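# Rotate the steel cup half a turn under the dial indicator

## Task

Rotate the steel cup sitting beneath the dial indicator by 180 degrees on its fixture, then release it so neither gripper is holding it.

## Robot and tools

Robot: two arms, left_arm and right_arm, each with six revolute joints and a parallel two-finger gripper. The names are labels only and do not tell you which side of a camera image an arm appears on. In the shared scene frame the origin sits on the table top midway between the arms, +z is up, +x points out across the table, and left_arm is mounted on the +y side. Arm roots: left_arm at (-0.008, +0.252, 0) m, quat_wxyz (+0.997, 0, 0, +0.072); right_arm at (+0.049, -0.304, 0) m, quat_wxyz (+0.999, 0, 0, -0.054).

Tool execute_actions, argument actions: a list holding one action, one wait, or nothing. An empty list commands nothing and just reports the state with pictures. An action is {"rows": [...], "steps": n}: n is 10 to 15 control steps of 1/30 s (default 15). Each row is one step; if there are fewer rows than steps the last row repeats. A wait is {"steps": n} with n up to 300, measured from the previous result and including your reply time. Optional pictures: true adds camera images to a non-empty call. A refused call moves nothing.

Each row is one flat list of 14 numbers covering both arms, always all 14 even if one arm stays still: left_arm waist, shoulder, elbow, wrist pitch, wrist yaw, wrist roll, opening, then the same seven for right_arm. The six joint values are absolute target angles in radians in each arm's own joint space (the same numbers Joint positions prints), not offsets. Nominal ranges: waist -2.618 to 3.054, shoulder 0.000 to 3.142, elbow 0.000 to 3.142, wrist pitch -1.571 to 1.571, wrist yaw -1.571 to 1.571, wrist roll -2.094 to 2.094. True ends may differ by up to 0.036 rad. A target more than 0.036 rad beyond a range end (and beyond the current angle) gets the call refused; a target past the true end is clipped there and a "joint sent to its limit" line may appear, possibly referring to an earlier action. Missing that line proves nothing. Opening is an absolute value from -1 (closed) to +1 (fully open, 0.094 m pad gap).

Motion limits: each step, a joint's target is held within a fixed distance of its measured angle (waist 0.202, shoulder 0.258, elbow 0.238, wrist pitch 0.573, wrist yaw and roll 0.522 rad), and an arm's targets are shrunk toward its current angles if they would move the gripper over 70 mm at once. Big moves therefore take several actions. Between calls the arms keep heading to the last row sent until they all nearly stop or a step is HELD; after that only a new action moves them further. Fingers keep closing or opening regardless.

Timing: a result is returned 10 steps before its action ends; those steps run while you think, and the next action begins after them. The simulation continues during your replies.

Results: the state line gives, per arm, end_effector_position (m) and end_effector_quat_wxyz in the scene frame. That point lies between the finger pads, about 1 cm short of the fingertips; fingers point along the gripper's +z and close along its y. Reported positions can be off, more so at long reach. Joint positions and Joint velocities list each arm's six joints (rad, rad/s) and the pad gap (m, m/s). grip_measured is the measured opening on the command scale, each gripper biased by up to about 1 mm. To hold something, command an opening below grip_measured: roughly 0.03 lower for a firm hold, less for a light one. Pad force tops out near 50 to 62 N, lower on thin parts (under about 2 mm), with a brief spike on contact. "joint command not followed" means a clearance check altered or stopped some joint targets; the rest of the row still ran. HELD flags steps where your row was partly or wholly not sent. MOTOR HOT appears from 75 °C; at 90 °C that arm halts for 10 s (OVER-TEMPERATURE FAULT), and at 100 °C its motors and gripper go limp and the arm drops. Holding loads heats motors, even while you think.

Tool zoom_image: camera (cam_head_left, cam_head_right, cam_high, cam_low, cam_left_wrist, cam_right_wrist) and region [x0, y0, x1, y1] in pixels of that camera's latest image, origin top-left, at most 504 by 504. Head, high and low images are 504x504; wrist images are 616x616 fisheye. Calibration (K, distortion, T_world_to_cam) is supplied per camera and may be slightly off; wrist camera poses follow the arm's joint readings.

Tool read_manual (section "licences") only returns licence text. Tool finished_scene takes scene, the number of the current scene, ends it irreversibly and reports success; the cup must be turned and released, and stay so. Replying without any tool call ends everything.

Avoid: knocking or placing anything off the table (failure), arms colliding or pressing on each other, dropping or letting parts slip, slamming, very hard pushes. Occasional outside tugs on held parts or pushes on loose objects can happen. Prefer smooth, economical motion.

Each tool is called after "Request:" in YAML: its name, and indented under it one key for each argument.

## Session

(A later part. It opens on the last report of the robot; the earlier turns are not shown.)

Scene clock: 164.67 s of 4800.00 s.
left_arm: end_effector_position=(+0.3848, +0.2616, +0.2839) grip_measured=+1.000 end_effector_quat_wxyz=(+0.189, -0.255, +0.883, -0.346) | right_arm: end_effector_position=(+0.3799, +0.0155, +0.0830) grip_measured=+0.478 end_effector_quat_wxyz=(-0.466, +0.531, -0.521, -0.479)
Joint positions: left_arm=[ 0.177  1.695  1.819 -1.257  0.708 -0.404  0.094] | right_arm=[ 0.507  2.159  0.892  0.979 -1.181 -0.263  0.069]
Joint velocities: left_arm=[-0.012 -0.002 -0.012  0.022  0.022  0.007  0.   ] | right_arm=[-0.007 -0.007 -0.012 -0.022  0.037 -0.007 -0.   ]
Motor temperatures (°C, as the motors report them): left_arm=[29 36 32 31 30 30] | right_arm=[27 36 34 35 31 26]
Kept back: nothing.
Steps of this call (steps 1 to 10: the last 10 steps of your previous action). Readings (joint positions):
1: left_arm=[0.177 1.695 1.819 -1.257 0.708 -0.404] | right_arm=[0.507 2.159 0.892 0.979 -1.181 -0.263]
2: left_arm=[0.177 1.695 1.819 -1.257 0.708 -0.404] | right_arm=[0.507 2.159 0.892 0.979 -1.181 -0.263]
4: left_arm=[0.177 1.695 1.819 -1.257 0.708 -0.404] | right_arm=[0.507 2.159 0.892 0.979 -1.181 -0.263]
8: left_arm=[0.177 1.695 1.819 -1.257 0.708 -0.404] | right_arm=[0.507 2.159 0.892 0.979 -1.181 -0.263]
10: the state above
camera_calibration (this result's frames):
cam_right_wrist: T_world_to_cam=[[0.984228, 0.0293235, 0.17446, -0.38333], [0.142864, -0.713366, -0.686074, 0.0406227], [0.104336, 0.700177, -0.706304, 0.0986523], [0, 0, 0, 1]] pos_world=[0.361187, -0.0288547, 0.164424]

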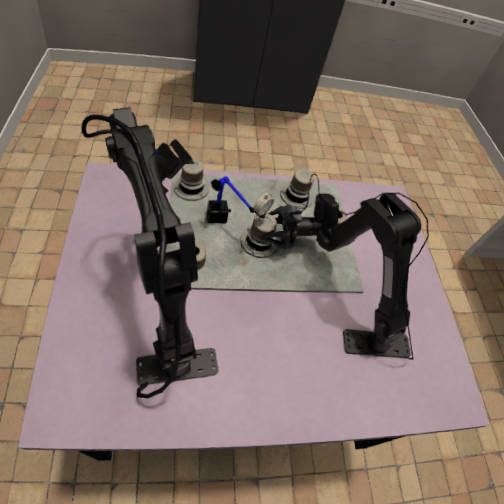

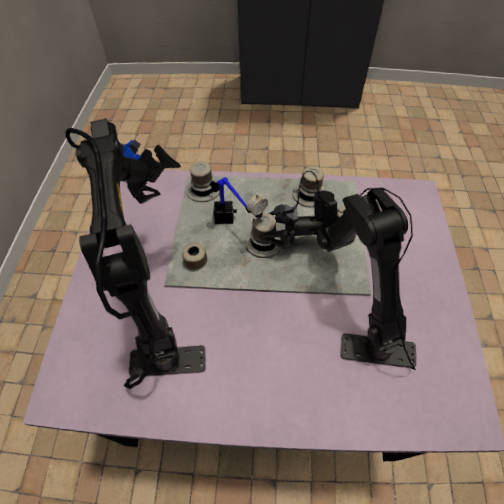

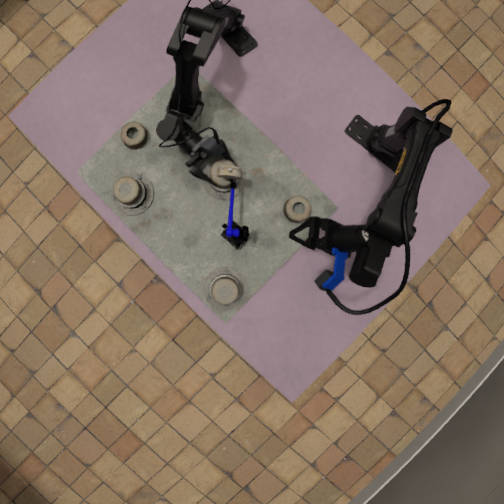

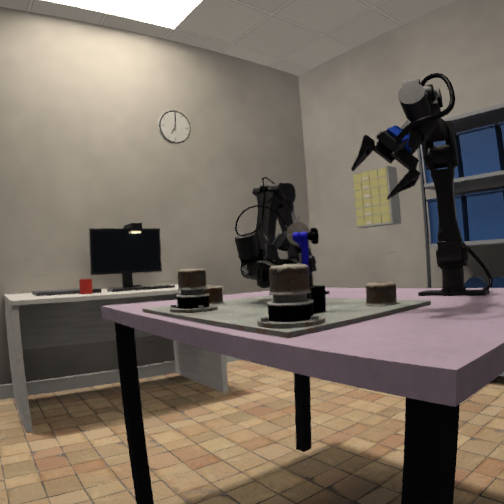

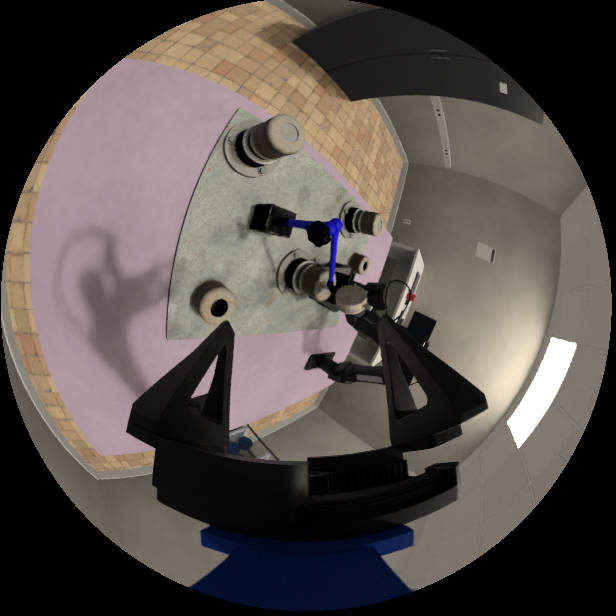

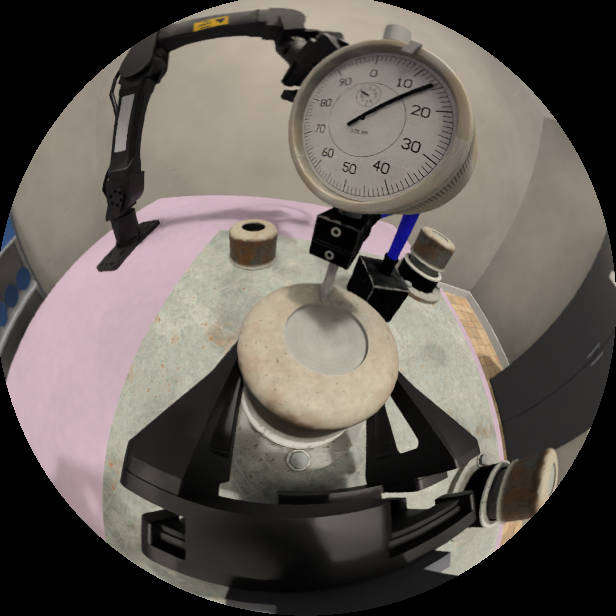

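Request:
execute_actions:
  actions:
    - {"rows": [[0.177,1.695,1.819,-1.257,0.708,-0.404,1,0.5157,2.1311,0.8764,0.9896,-1.1755,-0.2540,0.44],[0.177,1.695,1.819,-1.257,0.708,-0.404,1,0.5157,2.1311,0.8764,0.9953,-1.1716,-0.2513,0.44],[0.177,1.695,1.819,-1.257,0.708,-0.404,1,0.5157,2.1310,0.8762,1.0040,-1.1652,-0.2470,0.44],[0.177,1.695,1.819,-1.257,0.708,-0.404,1,0.5161,2.1308,0.8736,1.0156,-1.1564,-0.2410,0.44],[0.177,1.695,1.819,-1.257,0.708,-0.404,1,0.5170,2.1303,0.8694,1.0300,-1.1454,-0.2335,0.44],[0.177,1.695,1.819,-1.257,0.708,-0.404,1,0.5182,2.1293,0.8635,1.0468,-1.1319,-0.2247,0.44],[0.177,1.695,1.819,-1.257,0.708,-0.404,1,0.5199,2.1280,0.8570,1.0660,-1.1164,-0.2147,0.44],[0.177,1.695,1.819,-1.257,0.708,-0.404,1,0.5220,2.1262,0.8491,1.0861,-1.0984,-0.2039,0.44],[0.177,1.695,1.819,-1.257,0.708,-0.404,1,0.5245,2.1241,0.8396,1.1077,-1.0781,-0.1924,0.44],[0.177,1.695,1.819,-1.257,0.708,-0.404,1,0.5275,2.1216,0.8287,1.1305,-1.0554,-0.1806,0.44],[0.177,1.695,1.819,-1.257,0.708,-0.404,1,0.5309,2.1187,0.8165,1.1514,-1.0301,-0.1697,0.44],[0.177,1.695,1.819,-1.257,0.708,-0.404,1,0.5346,2.1154,0.8031,1.1702,-1.0042,-0.1596,0.44],[0.177,1.695,1.819,-1.257,0.708,-0.404,1,0.5392,2.1119,0.7887,1.1879,-0.9784,-0.1502,0.44],[0.177,1.695,1.819,-1.257,0.708,-0.404,1,0.5450,2.1088,0.7744,1.2047,-0.9526,-0.1415,0.44],[0.177,1.695,1.819,-1.257,0.708,-0.404,1,0.5508,2.1057,0.7605,1.2205,-0.9268,-0.1334,0.44]], "steps": 15}

Request:
execute_actions:
  actions:
    - {"rows": [[0.177,1.695,1.819,-1.257,0.708,-0.404,1,0.5566,2.1026,0.7470,1.2353,-0.9010,-0.1260,0.44],[0.177,1.695,1.819,-1.257,0.708,-0.404,1,0.5624,2.0996,0.7338,1.2496,-0.8737,-0.1189,0.44],[0.177,1.695,1.819,-1.257,0.708,-0.404,1,0.5683,2.0965,0.7209,1.2634,-0.8461,-0.1120,0.44],[0.177,1.695,1.819,-1.257,0.708,-0.404,1,0.5745,2.0932,0.7084,1.2765,-0.8184,-0.1055,0.44],[0.177,1.695,1.819,-1.257,0.708,-0.404,1,0.5820,2.0898,0.6962,1.2890,-0.7907,-0.0993,0.44],[0.177,1.695,1.819,-1.257,0.708,-0.404,1,0.5895,2.0865,0.6844,1.3009,-0.7630,-0.0934,0.44],[0.177,1.695,1.819,-1.257,0.708,-0.404,1,0.5971,2.0831,0.6728,1.3121,-0.7354,-0.0878,0.44],[0.177,1.695,1.819,-1.257,0.708,-0.404,1,0.6046,2.0798,0.6617,1.3229,-0.7063,-0.0825,0.44],[0.177,1.695,1.819,-1.257,0.708,-0.404,1,0.6121,2.0764,0.6509,1.3333,-0.6769,-0.0773,0.44],[0.177,1.695,1.819,-1.257,0.708,-0.404,1,0.6201,2.0733,0.6405,1.3431,-0.6475,-0.0723,0.44],[0.177,1.695,1.819,-1.257,0.708,-0.404,1,0.6293,2.0706,0.6304,1.3525,-0.6181,-0.0675,0.44],[0.177,1.695,1.819,-1.257,0.708,-0.404,1,0.6384,2.0679,0.6207,1.3613,-0.5887,-0.0629,0.44],[0.177,1.695,1.819,-1.257,0.708,-0.404,1,0.6476,2.0653,0.6115,1.3696,-0.5594,-0.0585,0.44],[0.177,1.695,1.819,-1.257,0.708,-0.404,1,0.6568,2.0626,0.6025,1.3776,-0.5287,-0.0543,0.44],[0.177,1.695,1.819,-1.257,0.708,-0.404,1,0.6660,2.0599,0.5940,1.3850,-0.4977,-0.0502,0.44]], "steps": 15}

Request:
execute_actions:
  actions:
    - {"rows": [[0.177,1.695,1.819,-1.257,0.708,-0.404,1,0.6757,2.0575,0.5859,1.3920,-0.4668,-0.0461,0.44],[0.177,1.695,1.819,-1.257,0.708,-0.404,1,0.6864,2.0556,0.5782,1.3985,-0.4358,-0.0420,0.44],[0.177,1.695,1.819,-1.257,0.708,-0.404,1,0.6971,2.0537,0.5709,1.4046,-0.4049,-0.0379,0.44],[0.177,1.695,1.819,-1.257,0.708,-0.404,1,0.7078,2.0518,0.5640,1.4103,-0.3739,-0.0337,0.44],[0.177,1.695,1.819,-1.257,0.708,-0.404,1,0.7185,2.0499,0.5577,1.4155,-0.3419,-0.0300,0.44],[0.177,1.695,1.819,-1.257,0.708,-0.404,1,0.7291,2.0480,0.5517,1.4202,-0.3098,-0.0264,0.44],[0.177,1.695,1.819,-1.257,0.708,-0.404,1,0.7403,2.0464,0.5462,1.4245,-0.2777,-0.0227,0.44],[0.177,1.695,1.819,-1.257,0.708,-0.404,1,0.7521,2.0452,0.5412,1.4283,-0.2456,-0.0191,0.44],[0.177,1.695,1.819,-1.257,0.708,-0.404,1,0.7639,2.0441,0.5367,1.4315,-0.2135,-0.0154,0.44],[0.177,1.695,1.819,-1.257,0.708,-0.404,1,0.7758,2.0430,0.5325,1.4344,-0.1814,-0.0118,0.44],[0.177,1.695,1.819,-1.257,0.708,-0.404,1,0.7876,2.0418,0.5288,1.4369,-0.1487,-0.0083,0.44],[0.177,1.695,1.819,-1.257,0.708,-0.404,1,0.7994,2.0407,0.5256,1.4387,-0.1160,-0.0048,0.44],[0.177,1.695,1.819,-1.257,0.708,-0.404,1,0.8115,2.0399,0.5229,1.4402,-0.0833,-0.0013,0.44],[0.177,1.695,1.819,-1.257,0.708,-0.404,1,0.8239,2.0396,0.5207,1.4412,-0.0506,0.0022,0.44],[0.177,1.695,1.819,-1.257,0.708,-0.404,1,0.8363,2.0433,0.5190,1.4417,-0.0179,0.0057,0.44]], "steps": 15}

Request:
execute_actions:
  actions:
    - {"rows": [[0.177,1.695,1.819,-1.257,0.708,-0.404,1,0.8487,2.0497,0.5177,1.4417,0.0148,0.0092,0.44],[0.177,1.695,1.819,-1.257,0.708,-0.404,1,0.8611,2.0561,0.5240,1.4399,0.0475,0.0127,0.44],[0.177,1.695,1.819,-1.257,0.708,-0.404,1,0.8736,2.0625,0.5323,1.4374,0.0801,0.0161,0.44],[0.177,1.695,1.819,-1.257,0.708,-0.404,1,0.8860,2.0692,0.5411,1.4346,0.1128,0.0196,0.44],[0.177,1.695,1.819,-1.257,0.708,-0.404,1,0.8984,2.0764,0.5505,1.4312,0.1455,0.0231,0.44],[0.177,1.695,1.819,-1.257,0.708,-0.404,1,0.9107,2.0835,0.5548,1.4274,0.1781,0.0266,0.44],[0.177,1.695,1.819,-1.257,0.708,-0.404,1,0.9231,2.0907,0.5565,1.4230,0.2108,0.0301,0.44],[0.177,1.695,1.819,-1.257,0.708,-0.404,1,0.9355,2.0921,0.5582,1.4197,0.2428,0.0338,0.44],[0.177,1.695,1.819,-1.257,0.708,-0.404,1,0.9479,2.0926,0.5603,1.4163,0.2732,0.0373,0.44],[0.177,1.695,1.819,-1.257,0.708,-0.404,1,0.9599,2.0934,0.5624,1.4127,0.3004,0.0405,0.44],[0.177,1.695,1.819,-1.257,0.708,-0.404,1,0.9715,2.0947,0.5660,1.4094,0.3244,0.0433,0.44],[0.177,1.695,1.819,-1.257,0.708,-0.404,1,0.9820,2.0953,0.5697,1.4062,0.3452,0.0457,0.44],[0.177,1.695,1.819,-1.257,0.708,-0.404,1,0.9914,2.0958,0.5732,1.4035,0.3627,0.0478,0.44],[0.177,1.695,1.819,-1.257,0.708,-0.404,1,0.9995,2.0961,0.5765,1.4011,0.3771,0.0494,0.44],[0.177,1.695,1.819,-1.257,0.708,-0.404,1,1.0065,2.0964,0.5796,1.3992,0.3883,0.0507,0.44]], "steps": 15}

Request:
execute_actions:
  actions:
    - {"rows": [[0.177,1.695,1.819,-1.257,0.708,-0.404,1,1.0124,2.0966,0.5822,1.3978,0.3963,0.0517,0.44],[0.177,1.695,1.819,-1.257,0.708,-0.404,1,1.0170,2.0968,0.5844,1.3969,0.4011,0.0522,0.44],[0.177,1.695,1.819,-1.257,0.708,-0.404,1,1.0205,2.097,0.5861,1.3966,0.4027,0.0524,0.44],[0.177,1.695,1.819,-1.257,0.708,-0.404,1,1.0229,2.097,0.5873,1.3966,0.4027,0.0524,0.44],[0.177,1.695,1.819,-1.257,0.708,-0.404,1,1.0241,2.097,0.5878,1.3966,0.4027,0.0524,0.44],[0.177,1.695,1.819,-1.257,0.708,-0.404,1,1.0242,2.097,0.5879,1.3966,0.4027,0.0524,0.44],[0.177,1.695,1.819,-1.257,0.708,-0.404,1,1.0242,2.097,0.5879,1.3966,0.4027,0.0524,0.44],[0.177,1.695,1.819,-1.257,0.708,-0.404,1,1.0242,2.097,0.5879,1.3966,0.4027,0.0524,0.44],[0.177,1.695,1.819,-1.257,0.708,-0.404,1,1.0242,2.097,0.5879,1.3966,0.4027,0.0524,0.44],[0.177,1.695,1.819,-1.257,0.708,-0.404,1,1.018,2.091,0.581,1.397,0.390,0.048,0.44],[0.177,1.695,1.819,-1.257,0.708,-0.404,1,1.012,2.085,0.575,1.398,0.380,0.043,0.52],[0.177,1.695,1.819,-1.257,0.708,-0.404,1,1.012,2.085,0.575,1.398,0.380,0.043,0.64],[0.177,1.695,1.819,-1.257,0.708,-0.404,1,1.012,2.085,0.573,1.398,0.380,0.043,0.78],[0.177,1.695,1.819,-1.257,0.708,-0.404,1,1.012,2.085,0.569,1.400,0.376,0.042,0.90],[0.177,1.695,1.819,-1.257,0.708,-0.404,1,1.007,2.085,0.5630,1.4054,0.3641,0.0373,1.0]], "steps": 15}

Request:
execute_actions:
  actions:
    - {"rows": [[0.177,1.695,1.819,-1.257,0.708,-0.404,1,1.003,2.085,0.5570,1.4093,0.3489,0.0359,1.0],[0.177,1.695,1.819,-1.257,0.708,-0.404,1,1.0018,2.085,0.5549,1.4155,0.3302,0.0335,1.0],[0.177,1.695,1.819,-1.257,0.708,-0.404,1,0.9988,2.085,0.5543,1.4240,0.3035,0.0302,1.0],[0.177,1.695,1.819,-1.257,0.708,-0.404,1,0.9929,2.085,0.5530,1.4339,0.2687,0.0260,1.0],[0.177,1.695,1.819,-1.257,0.708,-0.404,1,0.9842,2.085,0.5493,1.4452,0.2257,0.0210,1.0],[0.177,1.695,1.819,-1.257,0.708,-0.404,1,0.9730,2.085,0.5433,1.4546,0.1783,0.0157,1.0],[0.177,1.695,1.819,-1.257,0.708,-0.404,1,0.9586,2.085,0.5364,1.4604,0.1298,0.0105,1.0],[0.177,1.695,1.819,-1.257,0.708,-0.404,1,0.9413,2.085,0.5291,1.4642,0.0811,0.0053,1.0],[0.177,1.695,1.819,-1.257,0.708,-0.404,1,0.9231,2.085,0.5239,1.4657,0.0322,0.0001,1.0],[0.177,1.695,1.819,-1.257,0.708,-0.404,1,0.9047,2.085,0.5205,1.4646,-0.0167,-0.0051,1.0],[0.177,1.695,1.819,-1.257,0.708,-0.404,1,0.8862,2.085,0.5181,1.4619,-0.0657,-0.0102,1.0],[0.177,1.695,1.819,-1.257,0.708,-0.404,1,0.8676,2.085,0.5258,1.4575,-0.1145,-0.0154,1.0],[0.177,1.695,1.819,-1.257,0.708,-0.404,1,0.8489,2.085,0.5356,1.4497,-0.1632,-0.0206,1.0],[0.177,1.695,1.819,-1.257,0.708,-0.404,1,0.8303,2.0875,0.5466,1.4415,-0.2118,-0.0259,1.0],[0.177,1.695,1.819,-1.257,0.708,-0.404,1,0.8118,2.090,0.5566,1.4312,-0.2601,-0.0312,1.0]], "steps": 15}

Request:
execute_actions:
  actions:
    - {"rows": [[0.177,1.695,1.819,-1.257,0.708,-0.404,1,0.7934,2.0925,0.5587,1.4197,-0.3081,-0.0366,1.0],[0.177,1.695,1.819,-1.257,0.708,-0.404,1,0.7751,2.095,0.5618,1.4095,-0.3557,-0.0421,1.0],[0.177,1.695,1.819,-1.257,0.708,-0.404,1,0.7572,2.0975,0.5661,1.3976,-0.4030,-0.0478,1.0],[0.177,1.695,1.819,-1.257,0.708,-0.404,1,0.7396,2.100,0.5724,1.3846,-0.4498,-0.0536,1.0],[0.177,1.695,1.819,-1.257,0.708,-0.404,1,0.7224,2.1025,0.5797,1.3697,-0.4961,-0.0597,1.0],[0.177,1.695,1.819,-1.257,0.708,-0.404,1,0.7055,2.105,0.5880,1.3584,-0.5419,-0.0660,1.0],[0.177,1.695,1.819,-1.257,0.708,-0.404,1,0.6891,2.1075,0.5973,1.3466,-0.5871,-0.0725,1.0],[0.177,1.695,1.819,-1.257,0.708,-0.404,1,0.6733,2.110,0.6076,1.3338,-0.6317,-0.0793,1.0],[0.177,1.695,1.819,-1.257,0.708,-0.404,1,0.6579,2.112,0.6188,1.3199,-0.6757,-0.0865,1.0],[0.177,1.695,1.819,-1.257,0.708,-0.404,1,0.6431,2.1135,0.6310,1.3048,-0.7190,-0.0941,1.0],[0.177,1.695,1.819,-1.257,0.708,-0.404,1,0.6289,2.115,0.6440,1.2887,-0.7618,-0.1020,1.0],[0.177,1.695,1.819,-1.257,0.708,-0.404,1,0.6153,2.1170,0.6580,1.2715,-0.8039,-0.1105,1.0],[0.177,1.695,1.819,-1.257,0.708,-0.404,1,0.6024,2.1207,0.6727,1.2529,-0.8453,-0.1198,1.0],[0.177,1.695,1.819,-1.257,0.708,-0.404,1,0.5900,2.1253,0.6883,1.2329,-0.8861,-0.1297,1.0],[0.177,1.695,1.819,-1.257,0.708,-0.404,1,0.5783,2.1301,0.7047,1.2106,-0.9262,-0.1404,1.0]], "steps": 15}

Request:
execute_actions:
  actions:
    - {"rows": [[0.177,1.695,1.819,-1.257,0.708,-0.404,1,0.5672,2.1351,0.7219,1.1859,-0.9655,-0.1518,1.0],[0.177,1.695,1.819,-1.257,0.708,-0.404,1,0.5567,2.1404,0.7398,1.1580,-1.0042,-0.1648,1.0],[0.177,1.695,1.819,-1.257,0.708,-0.404,1,0.5469,2.1453,0.7586,1.1278,-1.0422,-0.1792,1.0],[0.177,1.695,1.819,-1.257,0.708,-0.404,1,0.5377,2.1504,0.7780,1.0946,-1.0795,-0.1949,1.0],[0.177,1.695,1.819,-1.257,0.708,-0.404,1,0.5292,2.1556,0.7982,1.0616,-1.1112,-0.2108,1.0],[0.177,1.695,1.819,-1.257,0.708,-0.404,1,0.5212,2.1608,0.8187,1.0300,-1.1380,-0.2264,1.0],[0.177,1.695,1.819,-1.257,0.708,-0.404,1,0.5146,2.1659,0.8398,1.0030,-1.1595,-0.2404,1.0],[0.177,1.695,1.819,-1.257,0.708,-0.404,1,0.5094,2.1702,0.8584,0.9810,-1.1759,-0.2521,1.0],[0.177,1.695,1.819,-1.257,0.708,-0.404,1,0.5049,2.1738,0.8747,0.9650,-1.1878,-0.2610,1.0],[0.177,1.695,1.819,-1.257,0.708,-0.404,1,0.5016,2.1770,0.8885,0.9560,-1.1940,-0.2660,1.0],[0.177,1.695,1.819,-1.257,0.708,-0.404,1,0.4991,2.1795,0.8987,0.9530,-1.1960,-0.2676,0.95],[0.177,1.695,1.819,-1.257,0.708,-0.404,1,0.4976,2.1811,0.9054,0.9530,-1.1960,-0.2676,0.90],[0.177,1.695,1.819,-1.257,0.708,-0.404,1,0.4970,2.1818,0.9086,0.9530,-1.1960,-0.2676,0.85],[0.177,1.695,1.819,-1.257,0.708,-0.404,1,0.4968,2.1820,0.9092,0.9530,-1.1960,-0.2676,0.80],[0.177,1.695,1.819,-1.257,0.708,-0.404,1,0.4968,2.1820,0.9092,0.9530,-1.1960,-0.2676,0.75]], "steps": 15}

Request:
execute_actions:
  actions:
    - {"rows": [[0.177,1.695,1.819,-1.257,0.708,-0.404,1,0.4968,2.1820,0.9092,0.9530,-1.1960,-0.2676,0.70],[0.177,1.695,1.819,-1.257,0.708,-0.404,1,0.4968,2.1820,0.9092,0.9530,-1.1960,-0.2676,0.66],[0.177,1.695,1.819,-1.257,0.708,-0.404,1,0.4968,2.1820,0.9092,0.9530,-1.1960,-0.2676,0.63],[0.177,1.695,1.819,-1.257,0.708,-0.404,1,0.4968,2.1820,0.9092,0.9530,-1.1960,-0.2676,0.60],[0.177,1.695,1.819,-1.257,0.708,-0.404,1,0.4968,2.1820,0.9092,0.9530,-1.1960,-0.2676,0.58],[0.177,1.695,1.819,-1.257,0.708,-0.404,1,0.4968,2.1820,0.9092,0.9530,-1.1960,-0.2676,0.56],[0.177,1.695,1.819,-1.257,0.708,-0.404,1,0.4968,2.1820,0.9092,0.9530,-1.1960,-0.2676,0.545],[0.177,1.695,1.819,-1.257,0.708,-0.404,1,0.4968,2.1820,0.9092,0.9530,-1.1960,-0.2676,0.53],[0.177,1.695,1.819,-1.257,0.708,-0.404,1,0.500,2.176,0.902,0.9530,-1.192,-0.266,0.52],[0.177,1.695,1.819,-1.257,0.708,-0.404,1,0.503,2.171,0.897,0.9530,-1.188,-0.264,0.51],[0.177,1.695,1.819,-1.257,0.708,-0.404,1,0.505,2.168,0.893,0.9530,-1.186,-0.263,0.50],[0.177,1.695,1.819,-1.257,0.708,-0.404,1,0.505,2.168,0.893,0.9530,-1.186,-0.263,0.49],[0.177,1.695,1.819,-1.257,0.708,-0.404,1,0.505,2.168,0.893,0.9530,-1.186,-0.263,0.48],[0.177,1.695,1.819,-1.257,0.708,-0.404,1,0.505,2.168,0.893,0.9530,-1.186,-0.263,0.47],[0.177,1.695,1.819,-1.257,0.708,-0.404,1,0.505,2.165,0.891,0.958,-1.186,-0.263,0.46]], "steps": 15}

Request:
execute_actions:
  actions:
    - {"rows": [[0.177,1.695,1.819,-1.257,0.708,-0.404,1,0.505,2.160,0.889,0.965,-1.186,-0.263,0.45],[0.177,1.695,1.819,-1.257,0.708,-0.404,1,0.505,2.157,0.888,0.972,-1.186,-0.263,0.44]], "steps": 10}

Request:
execute_actions:
  actions:
    - {"steps": 10}
  pictures: true

Scene clock: 176.20 s of 4800.00 s.
left_arm: end_effector_position=(+0.3848, +0.2616, +0.2839) grip_measured=+1.000 end_effector_quat_wxyz=(+0.189, -0.255, +0.883, -0.346) | right_arm: end_effector_position=(+0.3801, +0.0155, +0.0831) grip_measured=+0.478 end_effector_quat_wxyz=(-0.468, +0.530, -0.522, -0.477)
Joint positions: left_arm=[ 0.177  1.695  1.819 -1.257  0.708 -0.404  0.094] | right_arm=[ 0.508  2.159  0.887  0.99  -1.175 -0.258  0.069]
Joint velocities: left_arm=[-0.012 -0.007 -0.002 -0.037 -0.037 -0.022  0.   ] | right_arm=[ 0.027 -0.012 -0.071  0.183  0.11   0.125 -0.   ]
Motor temperatures (°C, as the motors report them): left_arm=[29 36 32 31 30 30] | right_arm=[26 38 33 34 31 26]
Steps of this call (steps 1 to 15: the robot went on to your last target; steps 16 to 90: nothing new was sent; then 8.37 s passed at rest; steps 91 to 95: the first 5 steps of this action). Readings (joint positions):
91: left_arm=[0.177 1.695 1.819 -1.257 0.708 -0.404] | right_arm=[0.507 2.159 0.892 0.980 -1.180 -0.263]
92: left_arm=[0.177 1.695 1.819 -1.257 0.708 -0.404] | right_arm=[0.507 2.159 0.892 0.981 -1.180 -0.263]
94: left_arm=[0.177 1.695 1.819 -1.257 0.708 -0.404] | right_arm=[0.507 2.159 0.891 0.984 -1.178 -0.261]
95: the state above

Scene clock: 176.70 s of 4800.00 s.
left_arm: end_effector_position=(+0.3848, +0.2616, +0.2839) grip_measured=+1.000 end_effector_quat_wxyz=(+0.189, -0.255, +0.883, -0.346) | right_arm: end_effector_position=(+0.3801, +0.0157, +0.0825) grip_measured=+0.478 end_effector_quat_wxyz=(+0.517, -0.470, +0.576, +0.425)
Joint positions: left_arm=[ 0.177  1.695  1.819 -1.257  0.708 -0.404  0.094] | right_arm=[ 0.562  2.121  0.732  1.217 -0.912 -0.135  0.069]
Joint velocities: left_arm=[-0.007  0.002 -0.012  0.095  0.125  0.007  0.   ] | right_arm=[ 0.168 -0.1   -0.369  0.432  0.711  0.198 -0.   ]
Motor temperatures (°C, as the motors report them): left_arm=[29 36 32 31 30 30] | right_arm=[26 38 33 34 31 26]
Steps of this call (steps 1 to 10: the last 10 steps of your previous action; steps 11 to 15: the first 5 steps of this action). Readings (joint positions):
11: left_arm=[0.177 1.695 1.819 -1.257 0.708 -0.404] | right_arm=[0.539 2.135 0.783 1.153 -1.012 -0.168]
12: left_arm=[0.177 1.695 1.819 -1.257 0.708 -0.404] | right_arm=[0.544 2.132 0.770 1.170 -0.987 -0.159]
14: left_arm=[0.177 1.695 1.819 -1.257 0.708 -0.404] | right_arm=[0.556 2.125 0.744 1.202 -0.937 -0.142]
15: the state above

Scene clock: 177.20 s of 4800.00 s.
left_arm: end_effector_position=(+0.3848, +0.2616, +0.2839) grip_measured=+1.000 end_effector_quat_wxyz=(+0.189, -0.255, +0.883, -0.346) | right_arm: end_effector_position=(+0.3810, +0.0159, +0.0821) grip_measured=+0.478 end_effector_quat_wxyz=(+0.575, -0.378, +0.640, +0.341)
Joint positions: left_arm=[ 0.177  1.695  1.819 -1.257  0.708 -0.404  0.094] | right_arm=[ 0.692  2.079  0.585  1.375 -0.483 -0.054  0.069]
Joint velocities: left_arm=[-0.007 -0.002  0.002 -0.022  0.007  0.081  0.   ] | right_arm=[ 0.295 -0.046 -0.198  0.212  0.857  0.125 -0.001]
Motor temperatures (°C, as the motors report them): left_arm=[29 36 32 31 30 30] | right_arm=[26 38 33 34 31 26]
Steps of this call (steps 1 to 10: the last 10 steps of your previous action; steps 11 to 15: the first 5 steps of this action). Readings (joint positions):
11: left_arm=[0.177 1.695 1.819 -1.257 0.708 -0.404] | right_arm=[0.651 2.088 0.615 1.344 -0.604 -0.071]
12: left_arm=[0.177 1.695 1.819 -1.257 0.708 -0.404] | right_arm=[0.661 2.086 0.607 1.352 -0.574 -0.067]
14: left_arm=[0.177 1.695 1.819 -1.257 0.708 -0.404] | right_arm=[0.681 2.081 0.592 1.368 -0.513 -0.058]
15: the state above

Scene clock: 177.70 s of 4800.00 s.
left_arm: end_effector_position=(+0.3848, +0.2616, +0.2839) grip_measured=+1.000 end_effector_quat_wxyz=(+0.189, -0.255, +0.883, -0.346) | right_arm: end_effector_position=(+0.3829, +0.0159, +0.0819) grip_measured=+0.478 end_effector_quat_wxyz=(+0.620, -0.277, +0.690, +0.250)
Joint positions: left_arm=[ 0.177  1.695  1.819 -1.257  0.708 -0.404  0.094] | right_arm=[ 0.868  2.067  0.536  1.425 -0.004  0.001  0.069]
Joint velocities: left_arm=[-0.002 -0.002 -0.017  0.037  0.051 -0.066  0.   ] | right_arm=[ 0.335 -0.022 -0.017 -0.007  0.974 -0.007  0.   ]
Motor temperatures (°C, as the motors report them): left_arm=[29 36 32 31 30 30] | right_arm=[26 38 33 35 31 26]
Steps of this call (steps 1 to 10: the last 10 steps of your previous action; steps 11 to 15: the first 5 steps of this action). Readings (joint positions):
11: left_arm=[0.177 1.695 1.819 -1.257 0.708 -0.404] | right_arm=[0.819 2.067 0.537 1.422 -0.134 -0.013]
12: left_arm=[0.177 1.695 1.819 -1.257 0.708 -0.404] | right_arm=[0.831 2.067 0.536 1.424 -0.102 -0.009]
14: left_arm=[0.177 1.695 1.819 -1.257 0.708 -0.404] | right_arm=[0.856 2.067 0.536 1.425 -0.037 -0.002]
15: the state above

Scene clock: 178.20 s of 4800.00 s.
left_arm: end_effector_position=(+0.3848, +0.2616, +0.2839) grip_measured=+1.000 end_effector_quat_wxyz=(+0.189, -0.255, +0.883, -0.346) | right_arm: end_effector_position=(+0.3834, +0.0157, +0.0822) grip_measured=+0.478 end_effector_quat_wxyz=(+0.646, -0.195, +0.716, +0.177)
Joint positions: left_arm=[ 0.177  1.695  1.819 -1.257  0.708 -0.404  0.094] | right_arm=[1.005 2.08  0.568 1.402 0.361 0.04  0.069]
Joint velocities: left_arm=[ 0.012 -0.012 -0.017  0.066 -0.007  0.022  0.   ] | right_arm=[ 0.09   0.032  0.042 -0.022  0.168  0.037 -0.001]
Motor temperatures (°C, as the motors report them): left_arm=[29 36 32 31 30 30] | right_arm=[26 38 33 35 31 26]
Steps of this call (steps 1 to 10: the last 10 steps of your previous action; steps 11 to 15: the first 5 steps of this action). Readings (joint positions):
11: left_arm=[0.177 1.695 1.819 -1.257 0.708 -0.404] | right_arm=[0.987 2.078 0.559 1.411 0.311 0.034]
12: left_arm=[0.177 1.695 1.819 -1.257 0.708 -0.404] | right_arm=[0.993 2.079 0.562 1.408 0.328 0.036]
14: left_arm=[0.177 1.695 1.819 -1.257 0.708 -0.404] | right_arm=[1.002 2.079 0.567 1.404 0.353 0.039]
15: the state above

Scene clock: 178.70 s of 4800.00 s.
left_arm: end_effector_position=(+0.3848, +0.2616, +0.2839) grip_measured=+1.000 end_effector_quat_wxyz=(+0.189, -0.255, +0.883, -0.346) | right_arm: end_effector_position=(+0.3796, +0.0230, +0.0839) grip_measured=+1.000 end_effector_quat_wxyz=(+0.644, -0.209, +0.710, +0.192)
Joint positions: left_arm=[ 0.177  1.695  1.819 -1.257  0.708 -0.404  0.094] | right_arm=[1.007 2.08  0.571 1.407 0.322 0.036 0.094]
Joint velocities: left_arm=[-0.007 -0.017  0.002  0.037  0.022 -0.051  0.   ] | right_arm=[-0.081 -0.007  0.017  0.125 -0.711 -0.081  0.   ]
Motor temperatures (°C, as the motors report them): left_arm=[29 36 32 31 30 30] | right_arm=[26 38 33 35 31 26]
Steps of this call (steps 1 to 10: the last 10 steps of your previous action; steps 11 to 15: the first 5 steps of this action). Readings (joint positions):
11: left_arm=[0.177 1.695 1.819 -1.257 0.708 -0.404] | right_arm=[1.010 2.080 0.571 1.398 0.374 0.041]
12: left_arm=[0.177 1.695 1.819 -1.257 0.708 -0.404] | right_arm=[1.010 2.080 0.571 1.399 0.368 0.041]
14: left_arm=[0.177 1.695 1.819 -1.257 0.708 -0.404] | right_arm=[1.010 2.080 0.571 1.403 0.343 0.038]
15: the state above

Scene clock: 179.20 s of 4800.00 s.
left_arm: end_effector_position=(+0.3848, +0.2616, +0.2839) grip_measured=+1.000 end_effector_quat_wxyz=(+0.189, -0.255, +0.883, -0.346) | right_arm: end_effector_position=(+0.3803, +0.0156, +0.0802) grip_measured=+1.000 end_effector_quat_wxyz=(+0.595, -0.339, +0.662, +0.305)
Joint positions: left_arm=[ 0.177  1.695  1.819 -1.257  0.708 -0.404  0.094] | right_arm=[ 0.761  2.08   0.548  1.422 -0.293 -0.032  0.094]
Joint velocities: left_arm=[ 0.007 -0.002 -0.002 -0.037  0.037  0.051  0.   ] | right_arm=[-0.496 -0.017  0.173 -0.227 -1.326 -0.168  0.   ]
Motor temperatures (°C, as the motors report them): left_arm=[29 36 32 31 30 30] | right_arm=[26 38 33 35 31 26]
Steps of this call (steps 1 to 10: the last 10 steps of your previous action; steps 11 to 15: the first 5 steps of this action). Readings (joint positions):
11: left_arm=[0.177 1.695 1.819 -1.257 0.708 -0.404] | right_arm=[0.833 2.080 0.536 1.440 -0.107 -0.011]
12: left_arm=[0.177 1.695 1.819 -1.257 0.708 -0.404] | right_arm=[0.814 2.080 0.536 1.438 -0.153 -0.016]
14: left_arm=[0.177 1.695 1.819 -1.257 0.708 -0.404] | right_arm=[0.779 2.080 0.542 1.430 -0.246 -0.026]
15: the state above

Scene clock: 179.70 s of 4800.00 s.
left_arm: end_effector_position=(+0.3848, +0.2616, +0.2839) grip_measured=+1.000 end_effector_quat_wxyz=(+0.189, -0.255, +0.883, -0.346) | right_arm: end_effector_position=(+0.3804, +0.0156, +0.0820) grip_measured=+1.000 end_effector_quat_wxyz=(+0.513, -0.479, +0.569, +0.428)
Joint positions: left_arm=[ 0.177  1.695  1.819 -1.257  0.708 -0.404  0.094] | right_arm=[ 0.555  2.126  0.747  1.197 -0.941 -0.153  0.094]
Joint velocities: left_arm=[-0.007 -0.007  0.007  0.022 -0.022 -0.037  0.   ] | right_arm=[-0.266  0.144  0.549 -0.799 -0.989 -0.33   0.   ]
Motor temperatures (°C, as the motors report them): left_arm=[29 36 32 31 30 30] | right_arm=[26 38 33 35 31 26]
Steps of this call (steps 1 to 10: the last 10 steps of your previous action; steps 11 to 15: the first 5 steps of this action). Readings (joint positions):
11: left_arm=[0.177 1.695 1.819 -1.257 0.708 -0.404] | right_arm=[0.597 2.106 0.676 1.289 -0.781 -0.109]
12: left_arm=[0.177 1.695 1.819 -1.257 0.708 -0.404] | right_arm=[0.585 2.111 0.693 1.269 -0.823 -0.119]
14: left_arm=[0.177 1.695 1.819 -1.257 0.708 -0.404] | right_arm=[0.564 2.121 0.728 1.223 -0.903 -0.141]
15: the state above

Scene clock: 180.20 s of 4800.00 s.
left_arm: end_effector_position=(+0.3848, +0.2616, +0.2839) grip_measured=+1.000 end_effector_quat_wxyz=(+0.189, -0.255, +0.883, -0.346) | right_arm: end_effector_position=(+0.3816, +0.0153, +0.0837) grip_measured=+0.593 end_effector_quat_wxyz=(-0.469, +0.530, -0.522, -0.476)
Joint positions: left_arm=[ 0.177  1.695  1.819 -1.257  0.708 -0.404  0.094] | right_arm=[ 0.506  2.16   0.891  0.991 -1.174 -0.258  0.075]
Joint velocities: left_arm=[ 0.012  0.002 -0.007 -0.007 -0.007  0.022  0.   ] | right_arm=[-0.002  0.002  0.017 -0.095 -0.022 -0.095 -0.02 ]
Motor temperatures (°C, as the motors report them): left_arm=[29 36 32 31 30 30] | right_arm=[26 38 33 35 31 26]
Steps of this call (steps 1 to 10: the last 10 steps of your previous action; steps 11 to 15: the first 5 steps of this action). Readings (joint positions):
11: left_arm=[0.177 1.695 1.819 -1.257 0.708 -0.404] | right_arm=[0.506 2.160 0.891 1.006 -1.158 -0.251]
12: left_arm=[0.177 1.695 1.819 -1.257 0.708 -0.404] | right_arm=[0.506 2.160 0.891 1.001 -1.164 -0.253]
14: left_arm=[0.177 1.695 1.819 -1.257 0.708 -0.404] | right_arm=[0.506 2.160 0.891 0.993 -1.171 -0.256]
15: the state above

Scene clock: 180.53 s of 4800.00 s.
left_arm: end_effector_position=(+0.3848, +0.2616, +0.2839) grip_measured=+1.000 end_effector_quat_wxyz=(+0.189, -0.255, +0.883, -0.346) | right_arm: end_effector_position=(+0.3798, +0.0153, +0.0833) grip_measured=+0.480 end_effector_quat_wxyz=(-0.466, +0.531, -0.521, -0.479)
Joint positions: left_arm=[ 0.177  1.695  1.819 -1.257  0.708 -0.404  0.094] | right_arm=[ 0.506  2.16   0.891  0.984 -1.182 -0.261  0.07 ]
Joint velocities: left_arm=[ 0.012 -0.007  0.017 -0.051 -0.007 -0.051  0.   ] | right_arm=[-0.002 -0.012 -0.032 -0.007 -0.051 -0.139 -0.004]
Motor temperatures (°C, as the motors report them): left_arm=[29 36 32 31 30 30] | right_arm=[26 38 33 35 31 26]
Kept back: the last 10 steps of this action.
Steps of this call (steps 1 to 10: the last 10 steps of your previous action). Readings (joint positions):
1: left_arm=[0.177 1.695 1.819 -1.257 0.708 -0.404] | right_arm=[0.506 2.160 0.891 0.989 -1.176 -0.259]
2: left_arm=[0.177 1.695 1.819 -1.257 0.708 -0.404] | right_arm=[0.506 2.160 0.891 0.987 -1.178 -0.260]
4: left_arm=[0.177 1.695 1.819 -1.257 0.708 -0.404] | right_arm=[0.506 2.160 0.891 0.985 -1.181 -0.260]
8: left_arm=[0.177 1.695 1.819 -1.257 0.708 -0.404] | right_arm=[0.506 2.160 0.891 0.984 -1.182 -0.261]
10: the state above

Scene clock: 180.87 s of 4800.00 s.
left_arm: end_effector_position=(+0.3848, +0.2616, +0.2839) grip_measured=+1.000 end_effector_quat_wxyz=(+0.189, -0.255, +0.883, -0.346) | right_arm: end_effector_position=(+0.3798, +0.0153, +0.0833) grip_measured=+0.478 end_effector_quat_wxyz=(-0.466, +0.531, -0.521, -0.479)
Joint positions: left_arm=[ 0.177  1.695  1.819 -1.257  0.708 -0.404  0.094] | right_arm=[ 0.506  2.16   0.891  0.984 -1.182 -0.261  0.069]
Joint velocities: left_arm=[-0.002 -0.007 -0.007 -0.051 -0.037  0.022  0.   ] | right_arm=[-0.002 -0.002 -0.007 -0.007  0.022  0.022  0.001]
Motor temperatures (°C, as the motors report them): left_arm=[29 36 32 31 30 30] | right_arm=[26 38 33 35 31 26]
Kept back: nothing.
Steps of this call (steps 1 to 10: the last 10 steps of your previous action). Readings (joint positions):
1: left_arm=[0.177 1.695 1.819 -1.257 0.708 -0.404] | right_arm=[0.506 2.160 0.891 0.984 -1.182 -0.261]
2: left_arm=[0.177 1.695 1.819 -1.257 0.708 -0.404] | right_arm=[0.506 2.160 0.891 0.984 -1.182 -0.261]
4: left_arm=[0.177 1.695 1.819 -1.257 0.708 -0.404] | right_arm=[0.506 2.160 0.891 0.984 -1.182 -0.261]
8: left_arm=[0.177 1.695 1.819 -1.257 0.708 -0.404] | right_arm=[0.506 2.160 0.891 0.984 -1.182 -0.261]
10: the state above
camera_calibration (this result's frames):
cam_right_wrist: T_world_to_cam=[[0.984024, 0.0291743, 0.175632, -0.383328], [0.143742, -0.71226, -0.68704, 0.040324], [0.105052, 0.701309, -0.705074, 0.0986515], [0, 0, 0, 1]] pos_world=[0.361044, -0.0292808, 0.164585]

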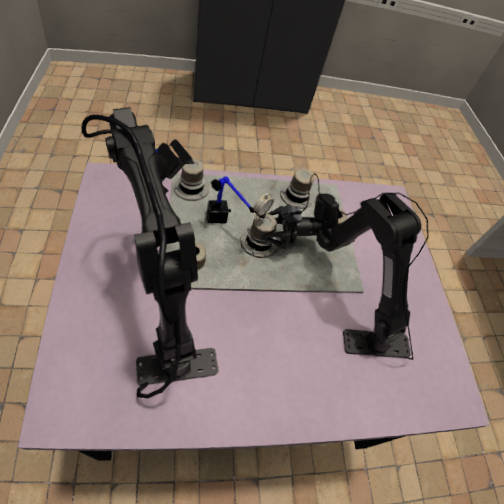

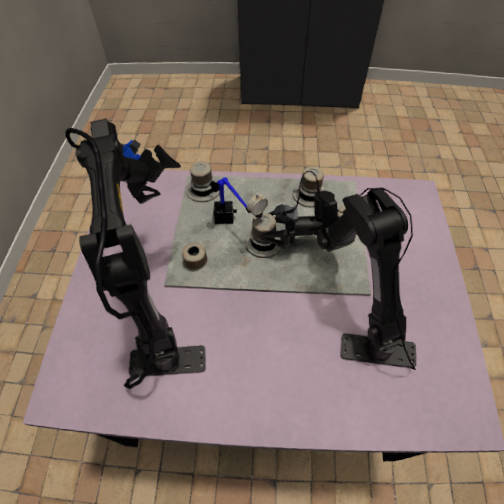

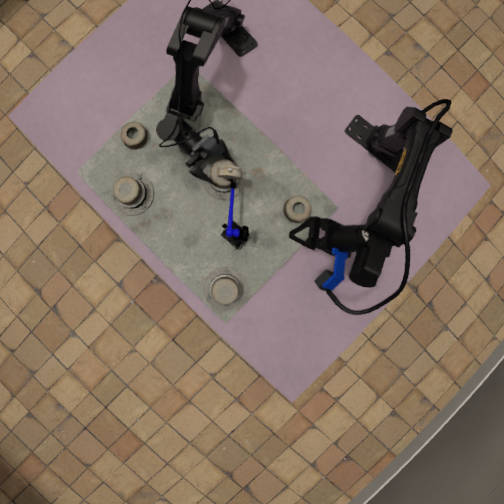

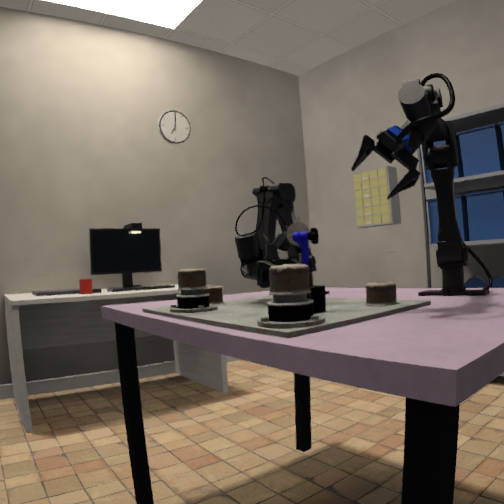

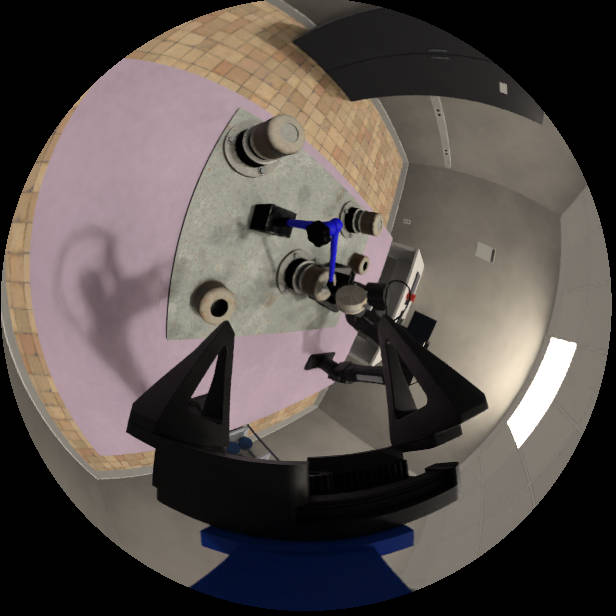

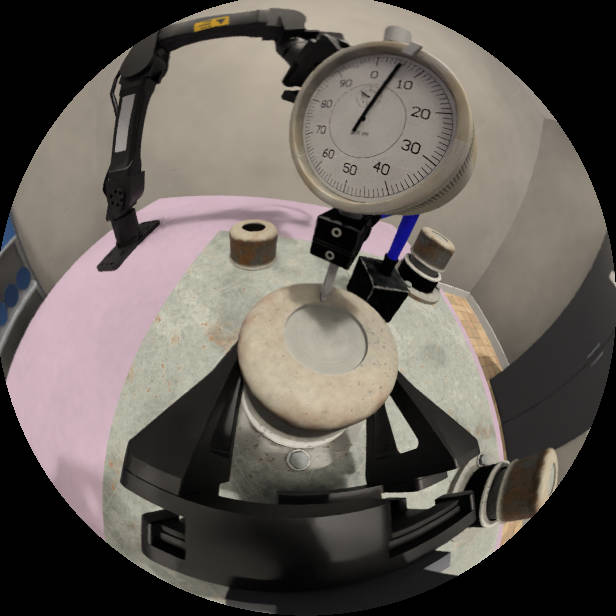

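Request:
zoom_image:
  camera: "cam_right_wrist"
  region: [220, 270, 410, 440]

Region (220, 270, 410, 440) of cam_right_wrist's 616x616 image, scaled by 2.653, with more detail than that image has; it fills the top 451 rows of this view, and the rest is white.

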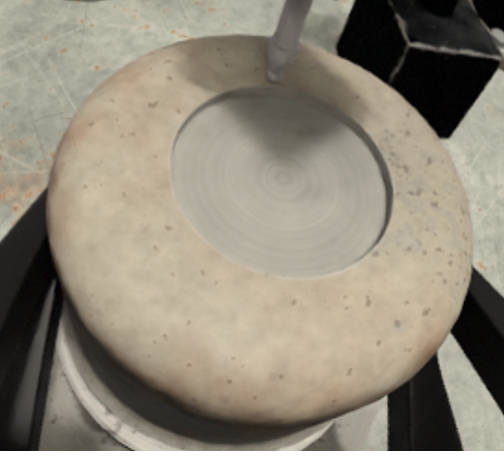

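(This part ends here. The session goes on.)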